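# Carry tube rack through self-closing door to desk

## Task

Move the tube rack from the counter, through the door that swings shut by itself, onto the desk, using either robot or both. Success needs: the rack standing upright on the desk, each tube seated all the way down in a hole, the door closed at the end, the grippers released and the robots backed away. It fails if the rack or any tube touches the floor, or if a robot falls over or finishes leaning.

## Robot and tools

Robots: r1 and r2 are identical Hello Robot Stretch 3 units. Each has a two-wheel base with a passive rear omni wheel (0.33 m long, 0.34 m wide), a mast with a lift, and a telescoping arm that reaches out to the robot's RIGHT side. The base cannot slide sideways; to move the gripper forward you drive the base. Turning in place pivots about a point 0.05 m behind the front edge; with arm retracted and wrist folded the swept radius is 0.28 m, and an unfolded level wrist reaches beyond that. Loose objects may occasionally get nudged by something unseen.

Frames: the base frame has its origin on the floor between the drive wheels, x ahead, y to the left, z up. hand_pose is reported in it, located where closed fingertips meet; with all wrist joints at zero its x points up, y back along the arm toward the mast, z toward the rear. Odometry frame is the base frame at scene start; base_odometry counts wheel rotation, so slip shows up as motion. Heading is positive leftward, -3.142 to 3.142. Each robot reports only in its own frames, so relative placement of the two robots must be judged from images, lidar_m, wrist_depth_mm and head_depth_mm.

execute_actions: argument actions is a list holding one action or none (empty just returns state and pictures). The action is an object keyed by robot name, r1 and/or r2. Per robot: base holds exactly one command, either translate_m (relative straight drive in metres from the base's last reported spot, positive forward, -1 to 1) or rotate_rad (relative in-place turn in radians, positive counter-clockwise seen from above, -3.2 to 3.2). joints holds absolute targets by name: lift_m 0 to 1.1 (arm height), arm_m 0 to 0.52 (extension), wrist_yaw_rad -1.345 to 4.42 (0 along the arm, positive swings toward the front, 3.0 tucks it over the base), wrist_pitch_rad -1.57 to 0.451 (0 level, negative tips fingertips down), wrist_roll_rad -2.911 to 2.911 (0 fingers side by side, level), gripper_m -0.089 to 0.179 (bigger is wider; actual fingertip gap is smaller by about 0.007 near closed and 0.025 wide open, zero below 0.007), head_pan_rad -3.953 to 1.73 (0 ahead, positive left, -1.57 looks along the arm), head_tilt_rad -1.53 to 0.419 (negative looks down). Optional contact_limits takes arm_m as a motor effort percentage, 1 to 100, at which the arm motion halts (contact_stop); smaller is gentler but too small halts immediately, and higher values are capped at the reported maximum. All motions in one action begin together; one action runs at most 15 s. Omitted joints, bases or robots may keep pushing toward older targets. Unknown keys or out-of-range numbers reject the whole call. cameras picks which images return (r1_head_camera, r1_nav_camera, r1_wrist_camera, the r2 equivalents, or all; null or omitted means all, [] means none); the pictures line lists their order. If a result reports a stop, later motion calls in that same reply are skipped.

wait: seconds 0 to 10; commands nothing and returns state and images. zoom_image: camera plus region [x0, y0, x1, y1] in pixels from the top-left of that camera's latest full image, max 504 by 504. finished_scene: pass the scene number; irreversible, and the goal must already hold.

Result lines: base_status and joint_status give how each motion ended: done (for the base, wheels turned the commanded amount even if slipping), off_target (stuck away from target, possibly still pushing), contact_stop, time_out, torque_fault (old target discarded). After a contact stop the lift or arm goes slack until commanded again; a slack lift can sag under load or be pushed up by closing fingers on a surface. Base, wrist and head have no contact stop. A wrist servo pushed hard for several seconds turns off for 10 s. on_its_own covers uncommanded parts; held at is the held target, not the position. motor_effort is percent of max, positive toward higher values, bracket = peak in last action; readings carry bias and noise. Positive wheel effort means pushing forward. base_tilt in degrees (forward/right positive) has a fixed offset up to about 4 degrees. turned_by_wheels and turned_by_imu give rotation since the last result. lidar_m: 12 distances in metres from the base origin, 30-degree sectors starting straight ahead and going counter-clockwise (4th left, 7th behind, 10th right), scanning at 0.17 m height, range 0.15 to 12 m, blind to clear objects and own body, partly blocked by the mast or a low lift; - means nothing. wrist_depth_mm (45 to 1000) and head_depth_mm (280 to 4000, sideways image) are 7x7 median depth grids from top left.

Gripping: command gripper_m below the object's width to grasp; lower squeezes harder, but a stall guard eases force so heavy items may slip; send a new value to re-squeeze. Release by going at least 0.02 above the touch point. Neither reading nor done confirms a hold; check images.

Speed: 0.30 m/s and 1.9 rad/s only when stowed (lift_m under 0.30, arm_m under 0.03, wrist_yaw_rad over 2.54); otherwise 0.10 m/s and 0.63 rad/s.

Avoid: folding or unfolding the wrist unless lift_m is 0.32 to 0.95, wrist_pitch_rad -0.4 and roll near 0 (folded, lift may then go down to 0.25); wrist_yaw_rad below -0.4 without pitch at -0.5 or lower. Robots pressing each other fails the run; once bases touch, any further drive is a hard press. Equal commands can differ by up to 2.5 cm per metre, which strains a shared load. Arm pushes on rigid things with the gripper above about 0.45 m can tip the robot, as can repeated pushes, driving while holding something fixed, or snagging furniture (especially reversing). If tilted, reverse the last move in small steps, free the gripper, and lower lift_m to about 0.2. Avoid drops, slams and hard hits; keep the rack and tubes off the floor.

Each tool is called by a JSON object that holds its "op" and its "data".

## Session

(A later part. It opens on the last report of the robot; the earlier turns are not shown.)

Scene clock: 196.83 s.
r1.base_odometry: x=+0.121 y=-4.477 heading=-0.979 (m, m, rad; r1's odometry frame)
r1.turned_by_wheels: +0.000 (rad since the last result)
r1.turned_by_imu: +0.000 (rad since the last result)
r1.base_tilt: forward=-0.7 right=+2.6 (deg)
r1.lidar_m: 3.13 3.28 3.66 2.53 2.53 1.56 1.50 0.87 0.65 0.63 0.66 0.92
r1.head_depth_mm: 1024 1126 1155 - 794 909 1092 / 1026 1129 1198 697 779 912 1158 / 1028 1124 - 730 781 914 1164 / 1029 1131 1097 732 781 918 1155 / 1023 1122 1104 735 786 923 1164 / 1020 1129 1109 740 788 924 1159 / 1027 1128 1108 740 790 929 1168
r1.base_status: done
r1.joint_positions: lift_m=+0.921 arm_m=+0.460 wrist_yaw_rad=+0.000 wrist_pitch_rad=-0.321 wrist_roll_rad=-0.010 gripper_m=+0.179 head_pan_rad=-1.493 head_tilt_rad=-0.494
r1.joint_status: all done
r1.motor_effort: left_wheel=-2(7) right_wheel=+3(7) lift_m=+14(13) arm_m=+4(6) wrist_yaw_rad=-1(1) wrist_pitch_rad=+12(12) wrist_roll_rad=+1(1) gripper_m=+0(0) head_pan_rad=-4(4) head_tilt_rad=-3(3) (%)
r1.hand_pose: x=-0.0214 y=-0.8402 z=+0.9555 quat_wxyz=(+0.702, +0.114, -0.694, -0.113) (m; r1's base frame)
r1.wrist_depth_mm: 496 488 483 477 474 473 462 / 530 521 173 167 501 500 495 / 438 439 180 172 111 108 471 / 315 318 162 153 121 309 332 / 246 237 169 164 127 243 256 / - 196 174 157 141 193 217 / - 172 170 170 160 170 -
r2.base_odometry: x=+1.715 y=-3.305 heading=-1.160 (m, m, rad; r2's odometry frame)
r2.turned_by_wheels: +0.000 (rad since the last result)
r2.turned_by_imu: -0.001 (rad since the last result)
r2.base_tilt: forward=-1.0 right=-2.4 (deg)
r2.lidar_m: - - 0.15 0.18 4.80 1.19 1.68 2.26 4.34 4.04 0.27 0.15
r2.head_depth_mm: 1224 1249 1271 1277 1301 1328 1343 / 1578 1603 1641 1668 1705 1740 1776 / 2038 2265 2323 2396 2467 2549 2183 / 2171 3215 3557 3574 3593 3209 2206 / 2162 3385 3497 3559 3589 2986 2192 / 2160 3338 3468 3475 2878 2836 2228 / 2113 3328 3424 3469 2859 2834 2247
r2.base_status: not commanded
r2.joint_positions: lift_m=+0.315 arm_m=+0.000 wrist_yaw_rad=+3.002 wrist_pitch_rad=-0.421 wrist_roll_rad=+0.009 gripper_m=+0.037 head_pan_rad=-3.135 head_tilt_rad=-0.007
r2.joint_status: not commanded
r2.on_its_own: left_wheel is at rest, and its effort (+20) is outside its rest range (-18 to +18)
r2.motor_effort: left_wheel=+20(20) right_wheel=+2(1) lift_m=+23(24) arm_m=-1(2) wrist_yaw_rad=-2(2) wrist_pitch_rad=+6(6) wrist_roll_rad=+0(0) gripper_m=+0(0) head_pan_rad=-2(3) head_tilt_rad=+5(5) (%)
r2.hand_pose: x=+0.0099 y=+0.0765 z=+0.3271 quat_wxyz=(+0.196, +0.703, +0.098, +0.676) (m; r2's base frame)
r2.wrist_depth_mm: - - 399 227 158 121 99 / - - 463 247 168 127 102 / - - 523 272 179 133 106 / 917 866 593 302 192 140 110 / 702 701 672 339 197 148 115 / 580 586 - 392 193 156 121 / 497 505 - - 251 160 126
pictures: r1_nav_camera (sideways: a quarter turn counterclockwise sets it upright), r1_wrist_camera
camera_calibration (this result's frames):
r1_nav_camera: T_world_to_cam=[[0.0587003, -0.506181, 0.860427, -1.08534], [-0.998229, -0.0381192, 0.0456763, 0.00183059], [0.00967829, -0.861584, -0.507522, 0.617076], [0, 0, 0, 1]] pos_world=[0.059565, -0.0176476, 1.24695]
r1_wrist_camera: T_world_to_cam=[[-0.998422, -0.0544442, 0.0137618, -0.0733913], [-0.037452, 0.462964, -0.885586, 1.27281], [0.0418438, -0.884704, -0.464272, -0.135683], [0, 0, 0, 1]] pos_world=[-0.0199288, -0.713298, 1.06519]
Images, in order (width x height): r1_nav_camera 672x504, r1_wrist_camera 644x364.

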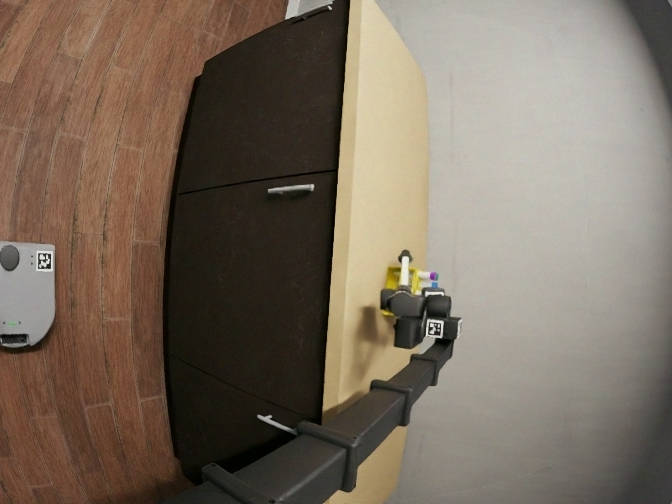

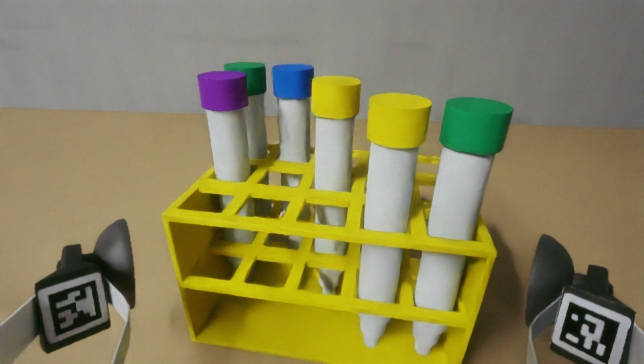

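{"op": "execute_actions", "data": {"actions": [{"r1":{"joints":{"lift_m":0.91,"arm_m":0.505}}}], "cameras": ["r1_wrist_camera"]}}

{"op": "execute_actions", "data": {"actions": [{"r1":{"joints":{"gripper_m":0.09}}}], "cameras": ["r1_wrist_camera","r1_head_camera"]}}

Scene clock: 202.03 s.
r1.base_odometry: x=+0.121 y=-4.477 heading=-0.979 (m, m, rad; r1's odometry frame)
r1.turned_by_wheels: +0.000 (rad since the last result)
r1.turned_by_imu: +0.001 (rad since the last result)
r1.base_tilt: forward=-0.7 right=+2.6 (deg)
r1.lidar_m: 3.14 3.26 3.66 2.53 2.53 1.56 1.50 0.87 0.65 0.63 0.66 0.92
r1.head_depth_mm: 1023 1125 1083 - - 910 1086 / 1022 1133 1193 695 780 907 1159 / 1023 1131 - 729 780 911 1162 / 1026 1133 918 735 782 922 1156 / 1031 1122 1105 738 784 928 1164 / 1025 1128 1107 739 789 919 1166 / 1029 1133 1114 742 791 927 1175
r1.base_status: not commanded
r1.joint_positions: lift_m=+0.911 arm_m=+0.505 wrist_yaw_rad=+0.000 wrist_pitch_rad=-0.321 wrist_roll_rad=-0.010 gripper_m=+0.179 head_pan_rad=-1.493 head_tilt_rad=-0.494
r1.joint_status: all done
r1.motor_effort: left_wheel=-2(2) right_wheel=+3(3) lift_m=+14(15) arm_m=+5(4) wrist_yaw_rad=-1(1) wrist_pitch_rad=+12(13) wrist_roll_rad=+1(1) gripper_m=+0(0) head_pan_rad=-5(4) head_tilt_rad=-3(3) (%)
r1.hand_pose: x=-0.0215 y=-0.8852 z=+0.9455 quat_wxyz=(+0.702, +0.114, -0.694, -0.113) (m; r1's base frame)
r1.wrist_depth_mm: 450 446 444 438 438 429 427 / 485 475 131 109 449 453 452 / 407 408 142 113 77 72 403 / 292 296 132 124 86 78 308 / 230 117 119 119 94 85 239 / - 127 142 129 97 89 203 / - 146 149 117 110 100 -
r2.base_odometry: x=+1.715 y=-3.305 heading=-1.160 (m, m, rad; r2's odometry frame)
r2.turned_by_wheels: +0.000 (rad since the last result)
r2.turned_by_imu: -0.001 (rad since the last result)
r2.base_tilt: forward=-0.9 right=-2.4 (deg)
r2.lidar_m: - - 0.15 0.18 4.82 1.19 1.68 2.26 4.34 4.04 0.27 0.15
r2.head_depth_mm: 1227 1248 1266 1288 1306 1327 1345 / 1571 1601 1636 1668 1698 1746 1779 / 2039 2261 2309 2381 2461 2518 2167 / 2180 3166 3532 3570 3598 3192 2181 / 2178 3372 3487 3514 3546 2971 2218 / 2136 3367 3447 3502 2829 2880 2220 / 2111 3383 3394 3430 2827 2809 2226
r2.base_status: not commanded
r2.joint_positions: lift_m=+0.315 arm_m=+0.000 wrist_yaw_rad=+3.002 wrist_pitch_rad=-0.421 wrist_roll_rad=+0.009 gripper_m=+0.037 head_pan_rad=-3.135 head_tilt_rad=-0.007
r2.joint_status: not commanded
r2.on_its_own: left_wheel is at rest, and its effort (+20) is outside its rest range (-18 to +18)
r2.motor_effort: left_wheel=+20(20) right_wheel=+2(1) lift_m=+23(23) arm_m=-1(2) wrist_yaw_rad=-2(2) wrist_pitch_rad=+6(6) wrist_roll_rad=+0(0) gripper_m=+0(0) head_pan_rad=-2(2) head_tilt_rad=+5(5) (%)
r2.hand_pose: x=+0.0099 y=+0.0765 z=+0.3271 quat_wxyz=(+0.196, +0.703, +0.098, +0.676) (m; r2's base frame)
r2.wrist_depth_mm: - - 399 228 158 121 99 / - - 460 248 168 127 102 / - - 516 272 178 134 106 / 901 877 594 303 192 141 111 / 708 701 666 339 196 148 115 / 592 581 - 394 193 157 121 / 506 505 - - 251 160 126
pictures: r1_wrist_camera
camera_calibration (this result's frames):
r1_wrist_camera: T_world_to_cam=[[-0.998437, -0.0541744, 0.013762, -0.0755284], [-0.0373271, 0.462973, -0.885586, 1.28479], [0.0416047, -0.884715, -0.464271, -0.180142], [0, 0, 0, 1]] pos_world=[-0.0199582, -0.758289, 1.0552]
Images, in order (width x height): r1_wrist_camera 644x364.

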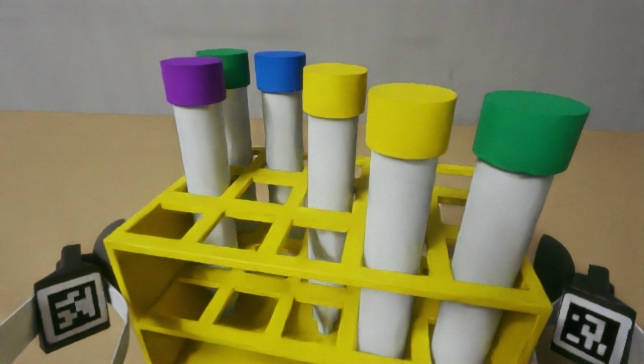

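Scene clock: 203.40 s.
r1.base_odometry: x=+0.121 y=-4.477 heading=-0.979 (m, m, rad; r1's odometry frame)
r1.turned_by_wheels: +0.000 (rad since the last result)
r1.turned_by_imu: +0.000 (rad since the last result)
r1.base_tilt: forward=-0.7 right=+2.5 (deg)
r1.lidar_m: 3.14 3.27 3.67 2.52 2.53 1.56 1.50 0.87 0.65 0.63 0.66 0.92
r1.head_depth_mm: 1024 1127 1082 - - 909 1091 / 1024 1121 1203 695 775 912 1161 / 1026 1127 - 729 782 917 1151 / 1023 1132 905 731 786 918 1160 / 1025 1130 1106 737 788 922 1165 / 1026 1128 1099 740 787 920 1167 / 1034 1127 1111 742 790 925 1168
r1.base_status: not commanded
r1.joint_positions: lift_m=+0.911 arm_m=+0.505 wrist_yaw_rad=+0.000 wrist_pitch_rad=-0.317 wrist_roll_rad=-0.009 gripper_m=+0.091 head_pan_rad=-1.493 head_tilt_rad=-0.494
r1.joint_status: all done
r1.motor_effort: left_wheel=-2(2) right_wheel=+3(3) lift_m=+15(14) arm_m=+5(5) wrist_yaw_rad=+0(0) wrist_pitch_rad=+10(12) wrist_roll_rad=+0(1) gripper_m=-25(97) head_pan_rad=-4(4) head_tilt_rad=-3(4) (%)
r1.hand_pose: x=-0.0215 y=-0.8856 z=+0.9465 quat_wxyz=(+0.702, +0.112, -0.695, -0.111) (m; r1's base frame)
r1.wrist_depth_mm: 452 446 442 441 432 428 426 / 481 474 140 114 451 449 455 / 415 419 153 120 82 74 472 / 299 298 141 127 90 82 311 / 232 129 120 121 97 90 241 / 198 134 150 138 99 92 197 / - 154 150 121 111 106 171
r2.base_odometry: x=+1.715 y=-3.305 heading=-1.160 (m, m, rad; r2's odometry frame)
r2.turned_by_wheels: +0.000 (rad since the last result)
r2.turned_by_imu: +0.000 (rad since the last result)
r2.base_tilt: forward=-0.9 right=-2.4 (deg)
r2.lidar_m: - - 0.15 0.18 4.83 1.19 1.69 2.26 4.34 4.04 0.26 0.15
r2.head_depth_mm: 1229 1247 1268 1278 1307 1324 1358 / 1567 1609 1637 1679 1702 1741 1786 / 2051 2249 2313 2398 2441 2531 2177 / 2150 3197 3616 3645 3599 3169 2200 / 2157 3426 3472 3598 3595 2975 2206 / 2148 3324 3499 3474 2855 2889 2205 / 2142 3382 3420 3401 2828 2861 2230
r2.base_status: not commanded
r2.joint_positions: lift_m=+0.315 arm_m=+0.000 wrist_yaw_rad=+3.002 wrist_pitch_rad=-0.421 wrist_roll_rad=+0.009 gripper_m=+0.037 head_pan_rad=-3.135 head_tilt_rad=-0.007
r2.joint_status: not commanded
r2.on_its_own: left_wheel is at rest, and its effort (+19) is outside its rest range (-18 to +18)
r2.motor_effort: left_wheel=+19(20) right_wheel=+1(2) lift_m=+23(23) arm_m=-2(1) wrist_yaw_rad=-2(2) wrist_pitch_rad=+6(6) wrist_roll_rad=+0(0) gripper_m=+0(0) head_pan_rad=-2(3) head_tilt_rad=+5(5) (%)
r2.hand_pose: x=+0.0099 y=+0.0765 z=+0.3271 quat_wxyz=(+0.196, +0.703, +0.098, +0.676) (m; r2's base frame)
r2.wrist_depth_mm: - - 399 226 158 122 99 / - - 461 246 168 127 102 / - - 516 271 179 133 107 / 892 898 584 299 191 140 110 / 709 713 670 338 197 148 115 / 579 583 - 392 192 157 120 / 502 499 - - 253 161 126
pictures: r1_head_camera (sideways: a quarter turn clockwise sets it upright), r1_wrist_camera
camera_calibration (this result's frames):
r1_head_camera: T_world_to_cam=[[0.0148999, 0.51903, -0.854626, 1.13336], [0.999676, 0.00992661, 0.0234574, -0.0355696], [0.0206586, -0.854698, -0.518714, 0.631502], [0, 0, 0, 1]] pos_world=[0.00562506, -0.0481525, 1.297]
r1_wrist_camera: T_world_to_cam=[[-0.998444, -0.0540432, 0.0137585, -0.0754456], [-0.037093, 0.459353, -0.887479, 1.28443], [0.0416422, -0.886608, -0.460643, -0.185183], [0, 0, 0, 1]] pos_world=[-0.0199734, -0.758269, 1.05564]
Images, in order (width x height): r1_head_camera 896x504, r1_wrist_camera 644x364.

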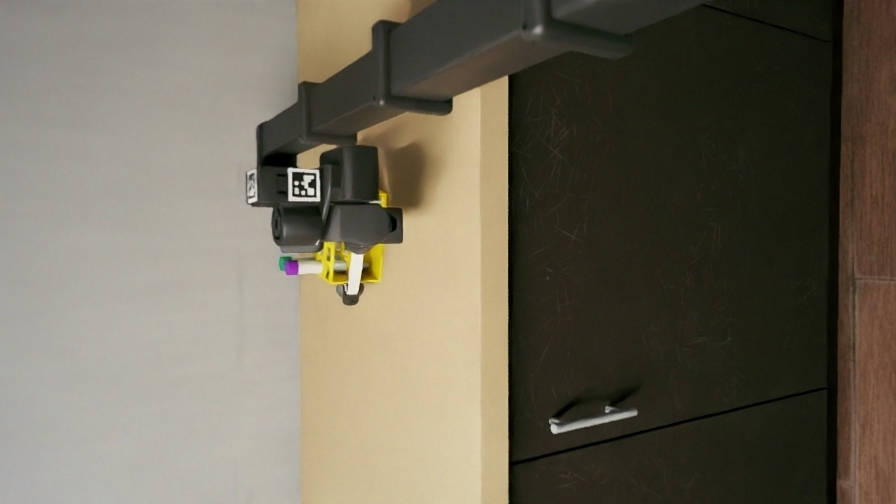

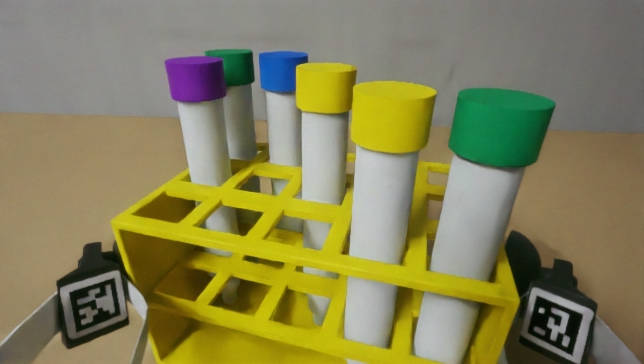

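{"op": "execute_actions", "data": {"actions": [{"r1":{"joints":{"gripper_m":0.06}}}], "cameras": ["r1_wrist_camera"]}}

{"op": "execute_actions", "data": {"actions": [{"r1":{"joints":{"lift_m":0.95}}}], "cameras": ["r1_wrist_camera","r1_head_camera"]}}

Scene clock: 206.33 s.
r1.base_odometry: x=+0.121 y=-4.477 heading=-0.979 (m, m, rad; r1's odometry frame)
r1.turned_by_wheels: +0.000 (rad since the last result)
r1.turned_by_imu: +0.000 (rad since the last result)
r1.base_tilt: forward=-0.6 right=+2.6 (deg)
r1.lidar_m: 3.13 3.27 3.65 2.53 2.52 1.56 1.50 0.87 0.65 0.63 0.66 0.92
r1.head_depth_mm: 1023 1126 1079 - - 909 1093 / 1020 1131 1195 698 778 913 1159 / 1025 1128 - 730 786 912 1157 / 1021 1127 1005 733 785 918 1163 / 1024 1124 1102 737 783 920 1163 / 1025 1127 1106 740 786 919 1165 / 1025 1130 1105 742 787 924 1165
r1.base_status: not commanded
r1.joint_positions: lift_m=+0.911 arm_m=+0.505 wrist_yaw_rad=+0.001 wrist_pitch_rad=-0.312 wrist_roll_rad=-0.007 gripper_m=+0.062 head_pan_rad=-1.493 head_tilt_rad=-0.494
r1.joint_status: all done
r1.motor_effort: left_wheel=-2(2) right_wheel=+3(3) lift_m=+14(13) arm_m=+5(4) wrist_yaw_rad=-1(1) wrist_pitch_rad=+7(10) wrist_roll_rad=-1(1) gripper_m=-35(100) head_pan_rad=-4(4) head_tilt_rad=-4(3) (%)
r1.hand_pose: x=-0.0213 y=-0.8861 z=+0.9476 quat_wxyz=(+0.701, +0.111, -0.696, -0.110) (m; r1's base frame)
r1.wrist_depth_mm: 452 449 441 438 439 431 424 / 482 476 146 120 454 450 457 / 423 426 155 119 83 76 470 / 302 307 144 129 91 85 315 / 236 135 122 106 99 106 243 / 199 138 151 140 98 93 198 / 158 158 155 122 111 107 172
r2.base_odometry: x=+1.715 y=-3.305 heading=-1.160 (m, m, rad; r2's odometry frame)
r2.turned_by_wheels: +0.000 (rad since the last result)
r2.turned_by_imu: +0.000 (rad since the last result)
r2.base_tilt: forward=-1.0 right=-2.4 (deg)
r2.lidar_m: - - 0.15 0.18 4.84 1.19 1.68 2.26 4.36 4.04 0.27 0.15
r2.head_depth_mm: 1222 1252 1266 1288 1305 1328 1346 / 1566 1605 1638 1669 1703 1736 1794 / 2034 2283 2330 2403 2469 2518 2167 / 2175 3168 3551 3614 3633 3221 2200 / 2160 3431 3508 3521 3583 2987 2214 / 2143 3378 3463 3530 2882 2845 2207 / 2142 3328 3388 3468 2815 2837 2234
r2.base_status: not commanded
r2.joint_positions: lift_m=+0.315 arm_m=+0.000 wrist_yaw_rad=+3.002 wrist_pitch_rad=-0.421 wrist_roll_rad=+0.009 gripper_m=+0.037 head_pan_rad=-3.135 head_tilt_rad=-0.007
r2.joint_status: not commanded
r2.on_its_own: left_wheel is at rest, and its effort (+19) is outside its rest range (-18 to +18)
r2.motor_effort: left_wheel=+19(20) right_wheel=+1(1) lift_m=+23(23) arm_m=-2(2) wrist_yaw_rad=-2(2) wrist_pitch_rad=+6(6) wrist_roll_rad=+0(0) gripper_m=+1(0) head_pan_rad=-3(4) head_tilt_rad=+5(5) (%)
r2.hand_pose: x=+0.0099 y=+0.0765 z=+0.3271 quat_wxyz=(+0.196, +0.703, +0.098, +0.676) (m; r2's base frame)
r2.wrist_depth_mm: - - 398 225 158 121 98 / - - 459 246 167 127 102 / - - 516 272 178 133 106 / 892 892 588 302 191 141 111 / 710 705 674 344 197 148 115 / 583 582 - 398 193 156 120 / 496 494 - - 252 161 126
pictures: r1_wrist_camera
camera_calibration (this result's frames):
r1_wrist_camera: T_world_to_cam=[[-0.998476, -0.0539025, 0.011821, -0.0733775], [-0.0350955, 0.454959, -0.88982, 1.28407], [0.0425855, -0.888879, -0.456158, -0.191342], [0, 0, 0, 1]] pos_world=[-0.0200521, -0.758236, 1.05618]
Images, in order (width x height): r1_wrist_camera 644x364.

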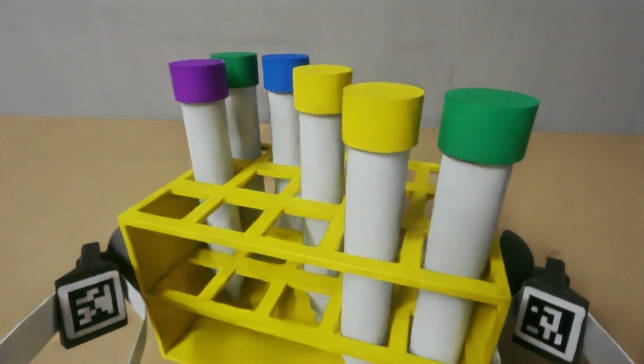

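Scene clock: 207.50 s.
r1.base_odometry: x=+0.121 y=-4.477 heading=-0.979 (m, m, rad; r1's odometry frame)
r1.turned_by_wheels: +0.000 (rad since the last result)
r1.turned_by_imu: +0.000 (rad since the last result)
r1.base_tilt: forward=-0.7 right=+2.5 (deg)
r1.lidar_m: 3.13 3.24 3.66 2.52 2.53 1.55 1.50 0.87 0.65 0.63 0.66 0.91
r1.head_depth_mm: 1025 1128 1198 - 793 907 1091 / 1028 1120 - 730 779 910 1167 / 1021 1109 930 733 782 917 1166 / 1024 1133 872 734 781 915 1159 / 1025 1120 1107 737 786 930 1155 / 1023 1126 1103 739 787 926 1167 / 1026 1126 1106 739 789 927 1168
r1.base_status: not commanded
r1.joint_positions: lift_m=+0.949 arm_m=+0.505 wrist_yaw_rad=+0.001 wrist_pitch_rad=-0.326 wrist_roll_rad=-0.007 gripper_m=+0.068 head_pan_rad=-1.493 head_tilt_rad=-0.494
r1.joint_status: all done
r1.on_its_own: gripper_m is held at +0.067, not at your +0.060, by its stall guard, which is still easing
r1.motor_effort: left_wheel=-2(2) right_wheel=+3(3) lift_m=+39(42) arm_m=+5(5) wrist_yaw_rad=-2(1) wrist_pitch_rad=+15(16) wrist_roll_rad=-1(1) gripper_m=-26(35) head_pan_rad=-4(4) head_tilt_rad=-4(3) (%)
r1.hand_pose: x=-0.0213 y=-0.8847 z=+0.9833 quat_wxyz=(+0.700, +0.116, -0.695, -0.114) (m; r1's base frame)
r1.wrist_depth_mm: 449 451 446 440 433 431 424 / 482 480 460 154 460 454 453 / 504 503 168 130 92 85 485 / 368 370 154 136 99 346 384 / 290 138 157 111 103 275 300 / 246 142 157 144 104 95 245 / - 192 158 123 111 111 213
r2.base_odometry: x=+1.715 y=-3.305 heading=-1.160 (m, m, rad; r2's odometry frame)
r2.turned_by_wheels: +0.000 (rad since the last result)
r2.turned_by_imu: +0.000 (rad since the last result)
r2.base_tilt: forward=-0.8 right=-2.5 (deg)
r2.lidar_m: - - 0.15 0.18 4.84 1.19 1.68 2.26 4.33 4.03 0.27 0.15
r2.head_depth_mm: 1233 1254 1270 1284 1309 1325 1344 / 1576 1602 1637 1673 1705 1744 1764 / 2052 2259 2310 2405 2463 2512 2169 / 2193 3148 3536 3537 3594 3208 2197 / 2166 3391 3496 3529 3628 2952 2223 / 2158 3339 3470 3508 2841 2883 2207 / 2129 3356 3381 3430 2819 2831 2260
r2.base_status: not commanded
r2.joint_positions: lift_m=+0.315 arm_m=+0.000 wrist_yaw_rad=+3.002 wrist_pitch_rad=-0.421 wrist_roll_rad=+0.009 gripper_m=+0.037 head_pan_rad=-3.135 head_tilt_rad=-0.007
r2.joint_status: not commanded
r2.on_its_own: left_wheel is at rest, and its effort (+19) is outside its rest range (-18 to +18)
r2.motor_effort: left_wheel=+19(20) right_wheel=+1(1) lift_m=+23(23) arm_m=-1(1) wrist_yaw_rad=-2(2) wrist_pitch_rad=+6(6) wrist_roll_rad=+0(0) gripper_m=+0(0) head_pan_rad=-2(2) head_tilt_rad=+5(5) (%)
r2.hand_pose: x=+0.0099 y=+0.0765 z=+0.3271 quat_wxyz=(+0.196, +0.703, +0.098, +0.676) (m; r2's base frame)
r2.wrist_depth_mm: - - 396 227 158 122 99 / - - 458 247 168 127 103 / - - 518 270 179 133 106 / 894 902 587 300 191 140 111 / 715 699 658 338 197 148 116 / 588 577 - 394 194 156 120 / 500 499 - - 251 161 126
pictures: r1_head_camera (sideways: a quarter turn clockwise sets it upright), r1_wrist_camera
camera_calibration (this result's frames):
r1_head_camera: T_world_to_cam=[[0.0148998, 0.51903, -0.854626, 1.13336], [0.999676, 0.00992685, 0.0234574, -0.0355696], [0.0206588, -0.854698, -0.518714, 0.631502], [0, 0, 0, 1]] pos_world=[0.00562507, -0.0481525, 1.297]
r1_wrist_camera: T_world_to_cam=[[-0.998465, -0.0542784, 0.0110111, -0.0732022], [-0.035134, 0.467063, -0.883526, 1.31969], [0.0428134, -0.882556, -0.468254, -0.156337], [0, 0, 0, 1]] pos_world=[-0.0200307, -0.758326, 1.09358]
Images, in order (width x height): r1_head_camera 896x504, r1_wrist_camera 644x364.

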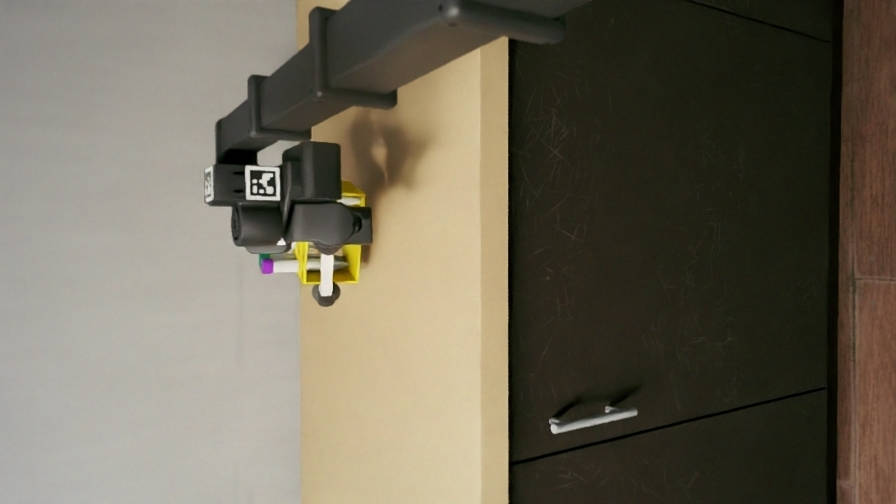

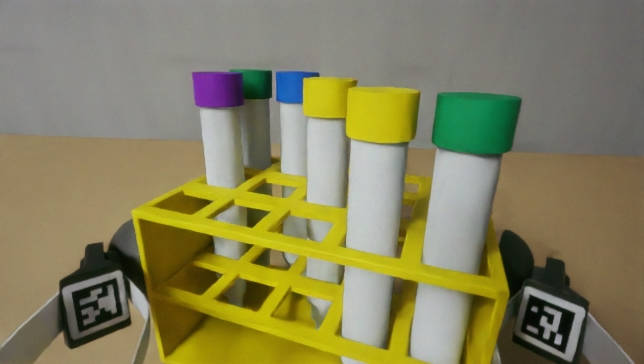

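{"op": "execute_actions", "data": {"actions": [{"r1":{"joints":{"lift_m":0.918,"gripper_m":0.08}}}], "cameras": ["r1_wrist_camera"]}}

{"op": "execute_actions", "data": {"actions": [{"r1":{"joints":{"arm_m":0.40}}}], "cameras": ["r1_wrist_camera"]}}

{"op": "execute_actions", "data": {"actions": [{"r1":{"joints":{"lift_m":0.905,"gripper_m":0.179}}}], "cameras": ["r1_wrist_camera","r1_head_camera"]}}

Scene clock: 213.03 s.
r1.base_odometry: x=+0.121 y=-4.477 heading=-0.979 (m, m, rad; r1's odometry frame)
r1.turned_by_wheels: +0.000 (rad since the last result)
r1.turned_by_imu: +0.001 (rad since the last result)
r1.base_tilt: forward=-0.7 right=+2.6 (deg)
r1.lidar_m: 3.14 3.28 3.66 2.53 2.52 1.56 1.50 0.87 0.65 0.63 0.66 0.92
r1.head_depth_mm: 1023 1119 1157 - 785 905 1092 / 1027 1127 1201 696 775 910 1156 / 1028 1128 - 732 782 913 1152 / 1032 1123 884 730 785 915 1164 / 1021 1122 1103 735 787 924 1167 / 1027 1129 1105 742 788 925 1167 / 1023 1128 1110 741 790 926 1165
r1.base_status: not commanded
r1.joint_positions: lift_m=+0.919 arm_m=+0.505 wrist_yaw_rad=+0.001 wrist_pitch_rad=-0.317 wrist_roll_rad=-0.007 gripper_m=+0.085 head_pan_rad=-1.493 head_tilt_rad=-0.494
r1.joint_status: gripper_m off_target (ended at +0.085, target +0.080); the others done
r1.motor_effort: left_wheel=-2(2) right_wheel=+3(3) lift_m=+14(35) arm_m=+4(5) wrist_yaw_rad=-1(1) wrist_pitch_rad=+9(15) wrist_roll_rad=-1(1) gripper_m=-27(65) head_pan_rad=-4(4) head_tilt_rad=-3(4) (%)
r1.hand_pose: x=-0.0213 y=-0.8857 z=+0.9546 quat_wxyz=(+0.701, +0.112, -0.695, -0.111) (m; r1's base frame)
r1.wrist_depth_mm: 453 449 443 442 436 431 427 / 483 478 153 149 457 454 456 / 440 443 163 126 90 83 474 / 315 318 148 133 96 293 329 / 247 136 153 108 102 113 254 / 209 136 153 141 103 97 207 / - 157 155 119 110 109 180
r2.base_odometry: x=+1.715 y=-3.305 heading=-1.160 (m, m, rad; r2's odometry frame)
r2.turned_by_wheels: +0.000 (rad since the last result)
r2.turned_by_imu: -0.001 (rad since the last result)
r2.base_tilt: forward=-0.8 right=-2.4 (deg)
r2.lidar_m: - - 0.15 0.18 4.80 1.19 1.68 2.26 4.35 4.04 0.27 0.15
r2.head_depth_mm: 1229 1242 1268 1279 1306 1325 1346 / 1571 1601 1632 1663 1700 1745 1775 / 2028 2270 2333 2388 2466 2519 2175 / 2172 3190 3528 3583 3637 3223 2212 / 2132 3467 3506 3536 3586 2953 2187 / 2148 3381 3401 3482 2856 2899 2231 / 2126 3405 3344 3445 2833 2857 2237
r2.base_status: not commanded
r2.joint_positions: lift_m=+0.315 arm_m=+0.000 wrist_yaw_rad=+3.002 wrist_pitch_rad=-0.421 wrist_roll_rad=+0.009 gripper_m=+0.037 head_pan_rad=-3.135 head_tilt_rad=-0.007
r2.joint_status: not commanded
r2.on_its_own: left_wheel is at rest, and its effort (+20) is outside its rest range (-18 to +18)
r2.motor_effort: left_wheel=+20(20) right_wheel=+1(1) lift_m=+23(23) arm_m=-1(2) wrist_yaw_rad=-2(2) wrist_pitch_rad=+6(6) wrist_roll_rad=+0(0) gripper_m=+0(0) head_pan_rad=-3(2) head_tilt_rad=+5(5) (%)
r2.hand_pose: x=+0.0099 y=+0.0765 z=+0.3271 quat_wxyz=(+0.196, +0.703, +0.098, +0.676) (m; r2's base frame)
r2.wrist_depth_mm: - - 398 226 158 122 99 / - - 456 248 168 127 102 / - - 522 272 179 133 106 / 895 882 578 301 191 140 110 / 702 701 673 339 196 148 115 / 584 580 - 395 194 156 120 / 494 497 - - 251 161 126
pictures: r1_wrist_camera
camera_calibration (this result's frames):
r1_wrist_camera: T_world_to_cam=[[-0.998467, -0.0541489, 0.0114923, -0.0732872], [-0.0351055, 0.458898, -0.887795, 1.29161], [0.0427993, -0.886837, -0.460095, -0.182205], [0, 0, 0, 1]] pos_world=[-0.0200339, -0.758274, 1.0637]
Images, in order (width x height): r1_wrist_camera 644x364.

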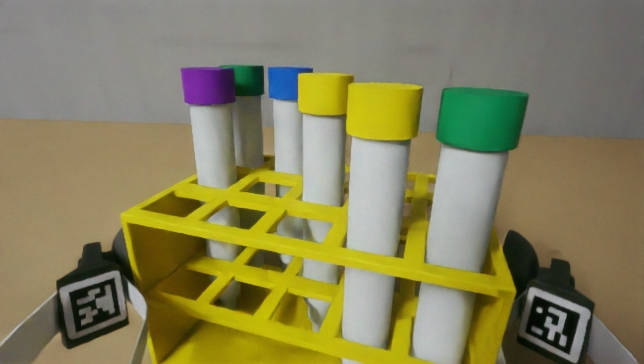

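Scene clock: 215.03 s.
r1.base_odometry: x=+0.121 y=-4.477 heading=-0.979 (m, m, rad; r1's odometry frame)
r1.turned_by_wheels: +0.000 (rad since the last result)
r1.turned_by_imu: +0.000 (rad since the last result)
r1.base_tilt: forward=-0.7 right=+2.6 (deg)
r1.lidar_m: 3.13 3.26 3.67 2.52 2.52 1.56 1.50 0.87 0.65 0.63 0.65 0.91
r1.head_depth_mm: 1023 1127 1104 - 791 920 1091 / 1023 1128 1195 698 780 911 1163 / 1022 1131 - 695 780 912 1165 / 1019 1122 1178 701 785 917 1159 / 1022 1133 1104 734 787 926 1161 / 1024 1121 1105 737 789 922 1158 / 1028 1126 1117 742 787 926 1174
r1.base_status: not commanded
r1.joint_positions: lift_m=+0.919 arm_m=+0.400 wrist_yaw_rad=+0.001 wrist_pitch_rad=-0.317 wrist_roll_rad=-0.007 gripper_m=+0.094 head_pan_rad=-1.493 head_tilt_rad=-0.494
r1.joint_status: all done
r1.on_its_own: gripper_m is held at +0.093, not at your +0.080, by its stall guard, which is still easing
r1.motor_effort: left_wheel=-2(2) right_wheel=+3(3) lift_m=+13(14) arm_m=-4(4) wrist_yaw_rad=-1(2) wrist_pitch_rad=+10(10) wrist_roll_rad=-1(1) gripper_m=-18(27) head_pan_rad=-4(4) head_tilt_rad=-3(2) (%)
r1.hand_pose: x=-0.0213 y=-0.7813 z=+0.9546 quat_wxyz=(+0.701, +0.112, -0.695, -0.111) (m; r1's base frame)
r1.wrist_depth_mm: 548 543 533 534 522 523 515 / 585 578 157 149 550 540 552 / 439 438 163 126 91 83 471 / 314 317 148 133 97 293 330 / 246 138 154 113 102 110 255 / 209 134 154 141 103 96 207 / - 156 155 120 111 108 181
r2.base_odometry: x=+1.715 y=-3.305 heading=-1.160 (m, m, rad; r2's odometry frame)
r2.turned_by_wheels: +0.000 (rad since the last result)
r2.turned_by_imu: +0.000 (rad since the last result)
r2.base_tilt: forward=-0.8 right=-2.4 (deg)
r2.lidar_m: - - 0.15 0.18 4.82 1.19 1.68 2.27 4.35 4.04 0.27 0.15
r2.head_depth_mm: 1229 1245 1265 1281 1303 1334 1347 / 1580 1599 1649 1669 1710 1742 1787 / 2033 2251 2340 2384 2479 2520 2171 / 2176 3177 3542 3573 3629 3197 2199 / 2163 3372 3535 3515 3564 2972 2205 / 2132 3392 3487 3481 2865 2863 2230 / 2134 3330 3383 3458 2810 2843 2222
r2.base_status: not commanded
r2.joint_positions: lift_m=+0.315 arm_m=+0.000 wrist_yaw_rad=+3.002 wrist_pitch_rad=-0.421 wrist_roll_rad=+0.009 gripper_m=+0.037 head_pan_rad=-3.135 head_tilt_rad=-0.007
r2.joint_status: not commanded
r2.on_its_own: left_wheel is at rest, and its effort (+20) is outside its rest range (-18 to +18)
r2.motor_effort: left_wheel=+20(20) right_wheel=+2(1) lift_m=+23(24) arm_m=-1(1) wrist_yaw_rad=-2(2) wrist_pitch_rad=+6(7) wrist_roll_rad=+0(0) gripper_m=+0(0) head_pan_rad=-2(3) head_tilt_rad=+5(5) (%)
r2.hand_pose: x=+0.0099 y=+0.0765 z=+0.3271 quat_wxyz=(+0.196, +0.703, +0.098, +0.676) (m; r2's base frame)
r2.wrist_depth_mm: - - 397 227 158 122 99 / - - 453 245 168 127 102 / - - 525 271 179 133 106 / 892 880 585 302 192 140 110 / 711 709 665 341 196 148 115 / 582 591 - 394 193 157 120 / 498 503 - - 252 160 126
pictures: r1_wrist_camera
camera_calibration (this result's frames):
r1_wrist_camera: T_world_to_cam=[[-0.99848, -0.0538962, 0.0114956, -0.067501], [-0.0349922, 0.458907, -0.887795, 1.24372], [0.0425734, -0.886848, -0.460095, -0.0896475], [0, 0, 0, 1]] pos_world=[-0.0200613, -0.653894, 1.0637]
Images, in order (width x height): r1_wrist_camera 644x364.

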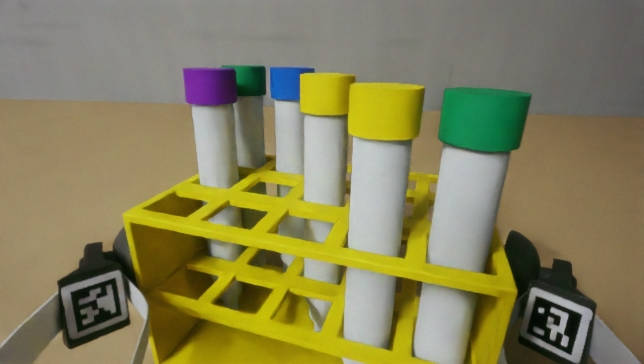

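Scene clock: 216.37 s.
r1.base_odometry: x=+0.121 y=-4.477 heading=-0.979 (m, m, rad; r1's odometry frame)
r1.turned_by_wheels: +0.000 (rad since the last result)
r1.turned_by_imu: +0.000 (rad since the last result)
r1.base_tilt: forward=-0.7 right=+2.5 (deg)
r1.lidar_m: 3.13 3.25 3.65 2.52 2.53 1.55 1.50 0.87 0.65 0.63 0.65 0.92
r1.head_depth_mm: 1027 1123 1077 - 813 926 1090 / 1020 1124 1199 697 781 914 1159 / 1028 1132 1196 694 780 911 1154 / 1025 1129 1178 699 781 923 1154 / 1026 1129 1104 738 787 917 1168 / 1025 1130 1112 739 788 928 1171 / 1023 1126 1112 744 792 927 1172
r1.base_status: not commanded
r1.joint_positions: lift_m=+0.906 arm_m=+0.400 wrist_yaw_rad=+0.000 wrist_pitch_rad=-0.314 wrist_roll_rad=-0.005 gripper_m=+0.179 head_pan_rad=-1.493 head_tilt_rad=-0.494
r1.joint_status: all done
r1.motor_effort: left_wheel=-2(2) right_wheel=+3(4) lift_m=+13(14) arm_m=-3(4) wrist_yaw_rad=-1(1) wrist_pitch_rad=+8(10) wrist_roll_rad=-2(2) gripper_m=+0(83) head_pan_rad=-4(4) head_tilt_rad=-2(5) (%)
r1.hand_pose: x=-0.0214 y=-0.7815 z=+0.9422 quat_wxyz=(+0.700, +0.111, -0.696, -0.111) (m; r1's base frame)
r1.wrist_depth_mm: 549 545 530 529 525 526 515 / 575 568 140 111 81 81 550 / 409 409 152 122 84 76 432 / 292 293 139 126 92 84 301 / 227 124 147 104 97 92 233 / - 139 146 139 104 92 198 / - 152 150 146 110 107 -
r2.base_odometry: x=+1.715 y=-3.305 heading=-1.160 (m, m, rad; r2's odometry frame)
r2.turned_by_wheels: +0.000 (rad since the last result)
r2.turned_by_imu: +0.000 (rad since the last result)
r2.base_tilt: forward=-0.9 right=-2.4 (deg)
r2.lidar_m: - - 0.15 0.18 4.81 1.19 1.68 2.27 4.34 4.05 0.27 0.15
r2.head_depth_mm: 1225 1239 1267 1288 1309 1322 1341 / 1584 1605 1634 1655 1693 1748 1771 / 2046 2255 2324 2375 2455 2524 2164 / 2157 3194 3516 3554 3577 3203 2209 / 2159 3395 3525 3558 3575 2988 2208 / 2152 3372 3463 3474 2868 2871 2224 / 2132 3322 3404 3445 2838 2841 2256
r2.base_status: not commanded
r2.joint_positions: lift_m=+0.315 arm_m=+0.000 wrist_yaw_rad=+3.002 wrist_pitch_rad=-0.421 wrist_roll_rad=+0.009 gripper_m=+0.037 head_pan_rad=-3.135 head_tilt_rad=-0.007
r2.joint_status: not commanded
r2.on_its_own: left_wheel is at rest, and its effort (+19) is outside its rest range (-18 to +18)
r2.motor_effort: left_wheel=+19(20) right_wheel=+2(2) lift_m=+24(23) arm_m=-2(2) wrist_yaw_rad=-2(2) wrist_pitch_rad=+6(6) wrist_roll_rad=+0(0) gripper_m=+0(0) head_pan_rad=-2(2) head_tilt_rad=+5(5) (%)
r2.hand_pose: x=+0.0099 y=+0.0765 z=+0.3271 quat_wxyz=(+0.196, +0.703, +0.098, +0.676) (m; r2's base frame)
r2.wrist_depth_mm: - - 399 224 158 121 98 / - - 460 247 167 127 102 / - - 518 272 179 134 107 / 892 900 583 302 191 140 111 / 703 705 668 343 196 148 116 / 587 575 - 395 193 157 121 / 495 507 - - 252 161 126
pictures: r1_head_camera (sideways: a quarter turn clockwise sets it upright), r1_wrist_camera
camera_calibration (this result's frames):
r1_head_camera: T_world_to_cam=[[0.0148999, 0.51903, -0.854626, 1.13336], [0.999676, 0.00992661, 0.0234574, -0.0355696], [0.0206586, -0.854698, -0.518714, 0.631502], [0, 0, 0, 1]] pos_world=[0.00562506, -0.0481525, 1.297]
r1_wrist_camera: T_world_to_cam=[[-0.998567, -0.052676, 0.00943794, -0.0645929], [-0.032489, 0.456589, -0.889084, 1.23231], [0.0425242, -0.888117, -0.457646, -0.0988323], [0, 0, 0, 1]] pos_world=[-0.020261, -0.653837, 1.05101]
Images, in order (width x height): r1_head_camera 896x504, r1_wrist_camera 644x364.

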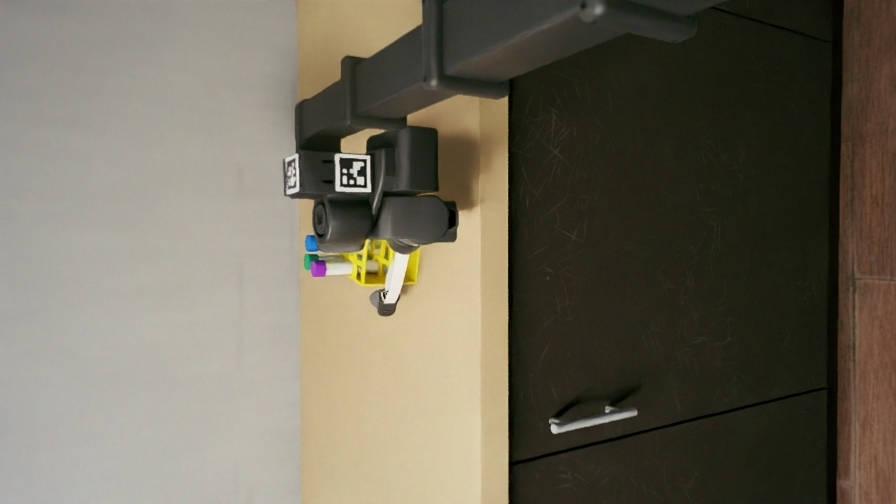

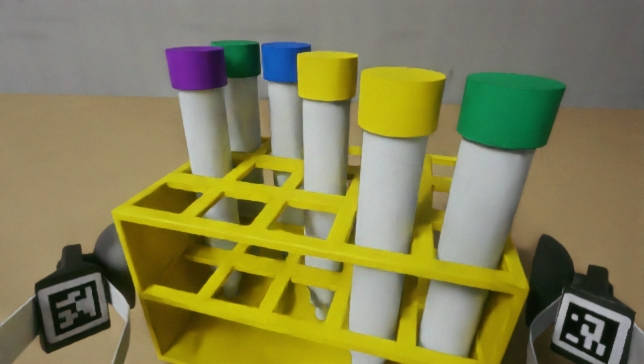

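{"op": "execute_actions", "data": {"actions": [{"r1":{"joints":{"lift_m":0.925,"arm_m":0.33}}}], "cameras": []}}

{"op": "execute_actions", "data": {"actions": [{"r1":{"base":{"translate_m":0.062},"joints":{"wrist_yaw_rad":-0.22}}}], "cameras": ["r1_wrist_camera"]}}

Scene clock: 226.30 s.
r1.base_odometry: x=+0.121 y=-4.477 heading=-0.979 (m, m, rad; r1's odometry frame)
r1.turned_by_wheels: +0.000 (rad since the last result)
r1.turned_by_imu: +0.001 (rad since the last result)
r1.base_tilt: forward=-0.7 right=+2.6 (deg)
r1.lidar_m: 3.13 3.27 3.65 2.53 2.53 1.56 1.50 0.87 0.65 0.63 0.66 0.92
r1.head_depth_mm: 1029 1128 1156 - 796 910 1094 / 1023 1126 1197 691 777 912 1156 / 1024 1123 1196 689 782 912 1165 / 1027 1126 1176 700 783 915 1164 / 1028 1126 1106 735 787 920 1165 / 1026 1131 1108 742 786 921 1166 / 1033 1136 1115 742 791 928 1160
r1.base_status: not commanded
r1.joint_positions: lift_m=+0.924 arm_m=+0.330 wrist_yaw_rad=+0.000 wrist_pitch_rad=-0.315 wrist_roll_rad=-0.005 gripper_m=+0.179 head_pan_rad=-1.493 head_tilt_rad=-0.494
r1.joint_status: all done
r1.motor_effort: left_wheel=-2(2) right_wheel=+4(3) lift_m=+39(40) arm_m=-4(5) wrist_yaw_rad=-1(0) wrist_pitch_rad=+8(9) wrist_roll_rad=-2(2) gripper_m=+0(0) head_pan_rad=-4(4) head_tilt_rad=-3(4) (%)
r1.hand_pose: x=-0.0214 y=-0.7115 z=+0.9609 quat_wxyz=(+0.700, +0.111, -0.696, -0.111) (m; r1's base frame)
r1.wrist_depth_mm: 606 605 604 598 586 583 576 / 640 633 613 214 614 619 613 / 466 467 404 192 155 488 489 / 330 333 214 188 164 342 345 / 258 258 235 195 183 264 267 / - 212 213 206 203 215 223 / - 179 179 180 181 182 -
r2.base_odometry: x=+1.715 y=-3.305 heading=-1.160 (m, m, rad; r2's odometry frame)
r2.turned_by_wheels: +0.000 (rad since the last result)
r2.turned_by_imu: -0.001 (rad since the last result)
r2.base_tilt: forward=-1.0 right=-2.4 (deg)
r2.lidar_m: - - 0.15 0.18 4.80 1.19 1.68 2.26 4.37 4.04 0.27 0.15
r2.head_depth_mm: 1229 1246 1264 1286 1307 1328 1355 / 1568 1614 1632 1675 1701 1747 1776 / 2036 2239 2313 2367 2446 2534 2180 / 2167 3198 3518 3569 3585 3200 2198 / 2166 3382 3505 3544 3562 3003 2196 / 2157 3376 3450 3522 2850 2868 2216 / 2125 3307 3413 3442 2863 2855 2234
r2.base_status: not commanded
r2.joint_positions: lift_m=+0.315 arm_m=+0.000 wrist_yaw_rad=+3.002 wrist_pitch_rad=-0.421 wrist_roll_rad=+0.009 gripper_m=+0.037 head_pan_rad=-3.135 head_tilt_rad=-0.007
r2.joint_status: not commanded
r2.on_its_own: left_wheel is at rest, and its effort (+20) is outside its rest range (-18 to +18)
r2.motor_effort: left_wheel=+20(19) right_wheel=+2(2) lift_m=+23(23) arm_m=-2(2) wrist_yaw_rad=-2(2) wrist_pitch_rad=+6(6) wrist_roll_rad=+0(0) gripper_m=+1(0) head_pan_rad=-2(2) head_tilt_rad=+5(5) (%)
r2.hand_pose: x=+0.0099 y=+0.0765 z=+0.3271 quat_wxyz=(+0.196, +0.703, +0.098, +0.676) (m; r2's base frame)
r2.wrist_depth_mm: - - 397 226 158 121 99 / - - 461 246 168 127 102 / - - 523 272 179 134 106 / 907 887 576 302 192 140 110 / 714 705 675 337 196 148 115 / 582 585 - 398 194 156 120 / 493 499 - - 252 161 126
pictures: none
No camera images: the call's "cameras" was empty. Leave "cameras" out to get every camera's image.

Scene clock: 227.87 s.
r1.base_odometry: x=+0.156 y=-4.529 heading=-0.979 (m, m, rad; r1's odometry frame)
r1.turned_by_wheels: +0.000 (rad since the last result)
r1.turned_by_imu: +0.000 (rad since the last result)
r1.base_tilt: forward=-0.6 right=+2.6 (deg)
r1.lidar_m: 3.07 3.21 3.66 2.54 2.55 1.62 1.56 0.87 0.65 0.63 0.66 0.92
r1.head_depth_mm: 1023 1129 1157 - 795 912 1153 / 1022 1125 1195 692 779 912 1158 / 1027 1125 1193 689 780 920 1153 / 1024 1125 1172 702 787 921 1166 / 1026 1127 1107 737 787 923 1161 / 1027 1122 1107 739 791 925 1170 / 1029 1124 1107 740 790 934 1163
r1.base_status: done
r1.joint_positions: lift_m=+0.924 arm_m=+0.330 wrist_yaw_rad=-0.218 wrist_pitch_rad=-0.315 wrist_roll_rad=-0.005 gripper_m=+0.179 head_pan_rad=-1.493 head_tilt_rad=-0.494
r1.joint_status: all done
r1.motor_effort: left_wheel=-2(3) right_wheel=+3(9) lift_m=+39(38) arm_m=-4(4) wrist_yaw_rad=-2(0) wrist_pitch_rad=+9(9) wrist_roll_rad=-2(2) gripper_m=+0(0) head_pan_rad=-4(4) head_tilt_rad=-3(3) (%)
r1.hand_pose: x=-0.0726 y=-0.7058 z=+0.9609 quat_wxyz=(+0.684, +0.035, -0.704, -0.186) (m; r1's base frame)
r1.wrist_depth_mm: 537 556 574 602 628 663 688 / 560 593 593 216 662 693 739 / 460 469 405 218 171 489 489 / 329 333 204 197 184 342 347 / 257 260 232 214 198 265 267 / - 212 209 210 211 216 225 / - 179 179 180 181 182 -
r2.base_odometry: x=+1.715 y=-3.305 heading=-1.160 (m, m, rad; r2's odometry frame)
r2.turned_by_wheels: +0.000 (rad since the last result)
r2.turned_by_imu: +0.000 (rad since the last result)
r2.base_tilt: forward=-0.9 right=-2.4 (deg)
r2.lidar_m: - - 0.15 0.18 4.81 1.19 1.69 2.28 4.34 4.05 0.27 0.15
r2.head_depth_mm: 1229 1244 1267 1286 1309 1329 1352 / 1570 1599 1619 1664 1701 1746 1788 / 2043 2234 2322 2385 2450 2520 2177 / 2184 3173 3529 3617 3622 3236 2183 / 2166 3419 3495 3558 3610 2959 2208 / 2137 3372 3449 3502 2837 2889 2208 / 2142 3301 3385 3413 2822 2830 2233
r2.base_status: not commanded
r2.joint_positions: lift_m=+0.315 arm_m=+0.000 wrist_yaw_rad=+3.002 wrist_pitch_rad=-0.421 wrist_roll_rad=+0.009 gripper_m=+0.037 head_pan_rad=-3.135 head_tilt_rad=-0.007
r2.joint_status: not commanded
r2.on_its_own: left_wheel is at rest, and its effort (+20) is outside its rest range (-18 to +18)
r2.motor_effort: left_wheel=+20(20) right_wheel=+2(2) lift_m=+23(23) arm_m=-1(1) wrist_yaw_rad=-2(1) wrist_pitch_rad=+6(6) wrist_roll_rad=+0(0) gripper_m=+1(0) head_pan_rad=-3(3) head_tilt_rad=+5(5) (%)
r2.hand_pose: x=+0.0099 y=+0.0765 z=+0.3271 quat_wxyz=(+0.196, +0.703, +0.098, +0.676) (m; r2's base frame)
r2.wrist_depth_mm: - - 399 226 159 122 98 / - - 461 248 168 127 102 / - - 522 270 178 133 106 / 895 902 591 302 191 140 110 / 718 707 663 340 196 148 115 / 591 580 - 395 194 156 120 / 498 500 - - 251 160 126
pictures: r1_wrist_camera
camera_calibration (this result's frames):
r1_wrist_camera: T_world_to_cam=[[-0.986282, 0.164765, 0.00997315, 0.0419634], [0.0668047, 0.453683, -0.888656, 1.21746], [-0.150944, -0.875799, -0.458466, -0.0254573], [0, 0, 0, 1]] pos_world=[-0.0437866, -0.581548, 1.06981]
Images, in order (width x height): r1_wrist_camera 644x364.

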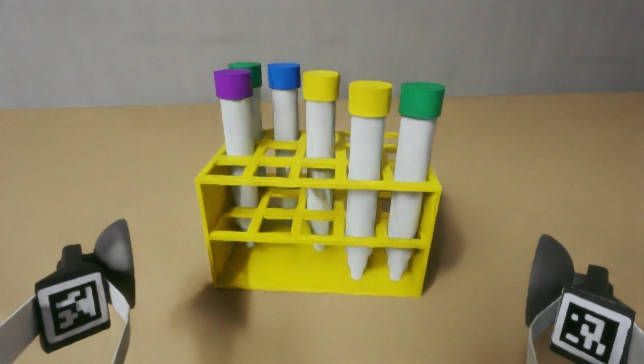

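{"op": "execute_actions", "data": {"actions": [{"r1":{"base":{"translate_m":-0.016},"joints":{"arm_m":0.44}}}], "cameras": ["r1_wrist_camera"]}}

Scene clock: 232.20 s.
r1.base_odometry: x=+0.147 y=-4.515 heading=-0.980 (m, m, rad; r1's odometry frame)
r1.turned_by_wheels: +0.000 (rad since the last result)
r1.turned_by_imu: +0.000 (rad since the last result)
r1.base_tilt: forward=-0.7 right=+2.6 (deg)
r1.lidar_m: 3.08 3.21 3.66 2.54 2.54 1.60 1.55 0.87 0.65 0.63 0.66 0.92
r1.head_depth_mm: 1021 1127 1157 - 793 910 1162 / 1025 1127 - 695 778 911 1161 / 1025 1132 - 697 784 916 1163 / 1023 1129 1177 734 789 923 1162 / 1025 1131 1100 737 787 926 1166 / 1025 1131 1104 739 779 925 1171 / 1030 1126 1111 743 790 932 1163
r1.base_status: done
r1.joint_positions: lift_m=+0.924 arm_m=+0.440 wrist_yaw_rad=-0.219 wrist_pitch_rad=-0.315 wrist_roll_rad=-0.005 gripper_m=+0.179 head_pan_rad=-1.493 head_tilt_rad=-0.494
r1.joint_status: all done
r1.motor_effort: left_wheel=-2(5) right_wheel=+3(5) lift_m=+39(38) arm_m=+5(6) wrist_yaw_rad=-1(2) wrist_pitch_rad=+9(9) wrist_roll_rad=-2(2) gripper_m=+0(1) head_pan_rad=-4(4) head_tilt_rad=-3(3) (%)
r1.hand_pose: x=-0.0729 y=-0.8151 z=+0.9608 quat_wxyz=(+0.684, +0.035, -0.704, -0.187) (m; r1's base frame)
r1.wrist_depth_mm: 451 466 486 507 527 563 583 / 477 494 502 537 562 598 632 / 459 427 142 118 482 485 486 / 329 332 154 133 86 84 345 / 256 260 138 129 97 92 264 / - 118 147 114 104 100 224 / - 142 159 143 113 105 -
r2.base_odometry: x=+1.715 y=-3.305 heading=-1.160 (m, m, rad; r2's odometry frame)
r2.turned_by_wheels: +0.000 (rad since the last result)
r2.turned_by_imu: -0.001 (rad since the last result)
r2.base_tilt: forward=-0.8 right=-2.4 (deg)
r2.lidar_m: - - 0.15 0.18 4.83 1.19 1.69 2.28 4.32 4.04 0.27 0.15
r2.head_depth_mm: 1225 1243 1268 1286 1307 1326 1355 / 1566 1598 1632 1663 1715 1735 1785 / 2023 2267 2316 2388 2432 2521 2183 / 2191 3161 3540 3612 3644 3225 2187 / 2153 3440 3501 3528 3568 2947 2208 / 2137 3344 3447 3509 2840 2873 2229 / 2125 3316 3404 3437 2792 2834 2243
r2.base_status: not commanded
r2.joint_positions: lift_m=+0.315 arm_m=+0.000 wrist_yaw_rad=+3.002 wrist_pitch_rad=-0.421 wrist_roll_rad=+0.009 gripper_m=+0.037 head_pan_rad=-3.135 head_tilt_rad=-0.007
r2.joint_status: not commanded
r2.on_its_own: left_wheel is at rest, and its effort (+20) is outside its rest range (-18 to +18)
r2.motor_effort: left_wheel=+20(20) right_wheel=+2(2) lift_m=+23(24) arm_m=-1(2) wrist_yaw_rad=-2(2) wrist_pitch_rad=+6(6) wrist_roll_rad=+0(0) gripper_m=+1(0) head_pan_rad=-2(3) head_tilt_rad=+5(4) (%)
r2.hand_pose: x=+0.0099 y=+0.0765 z=+0.3271 quat_wxyz=(+0.196, +0.703, +0.098, +0.676) (m; r2's base frame)
r2.wrist_depth_mm: - - 395 226 158 121 98 / - - 460 248 168 127 102 / - - 526 272 178 133 106 / 896 874 589 302 191 140 111 / 704 707 664 336 196 148 115 / 580 587 - 395 193 156 120 / 502 504 - - 252 160 126
pictures: r1_wrist_camera
camera_calibration (this result's frames):
r1_wrist_camera: T_world_to_cam=[[-0.986116, 0.16575, 0.0100782, 0.0604538], [0.0672236, 0.453966, -0.88848, 1.26706], [-0.15184, -0.875467, -0.458805, -0.120705], [0, 0, 0, 1]] pos_world=[-0.0438898, -0.690895, 1.06977]
Images, in order (width x height): r1_wrist_camera 644x364.

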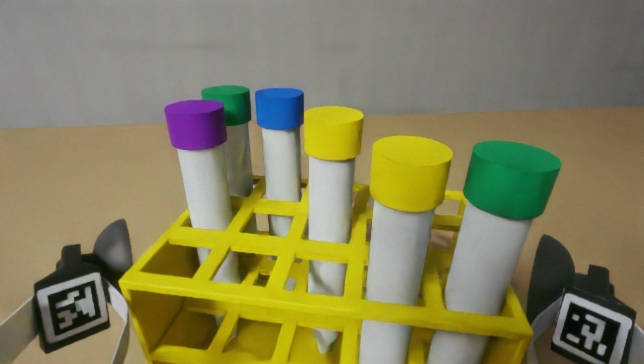

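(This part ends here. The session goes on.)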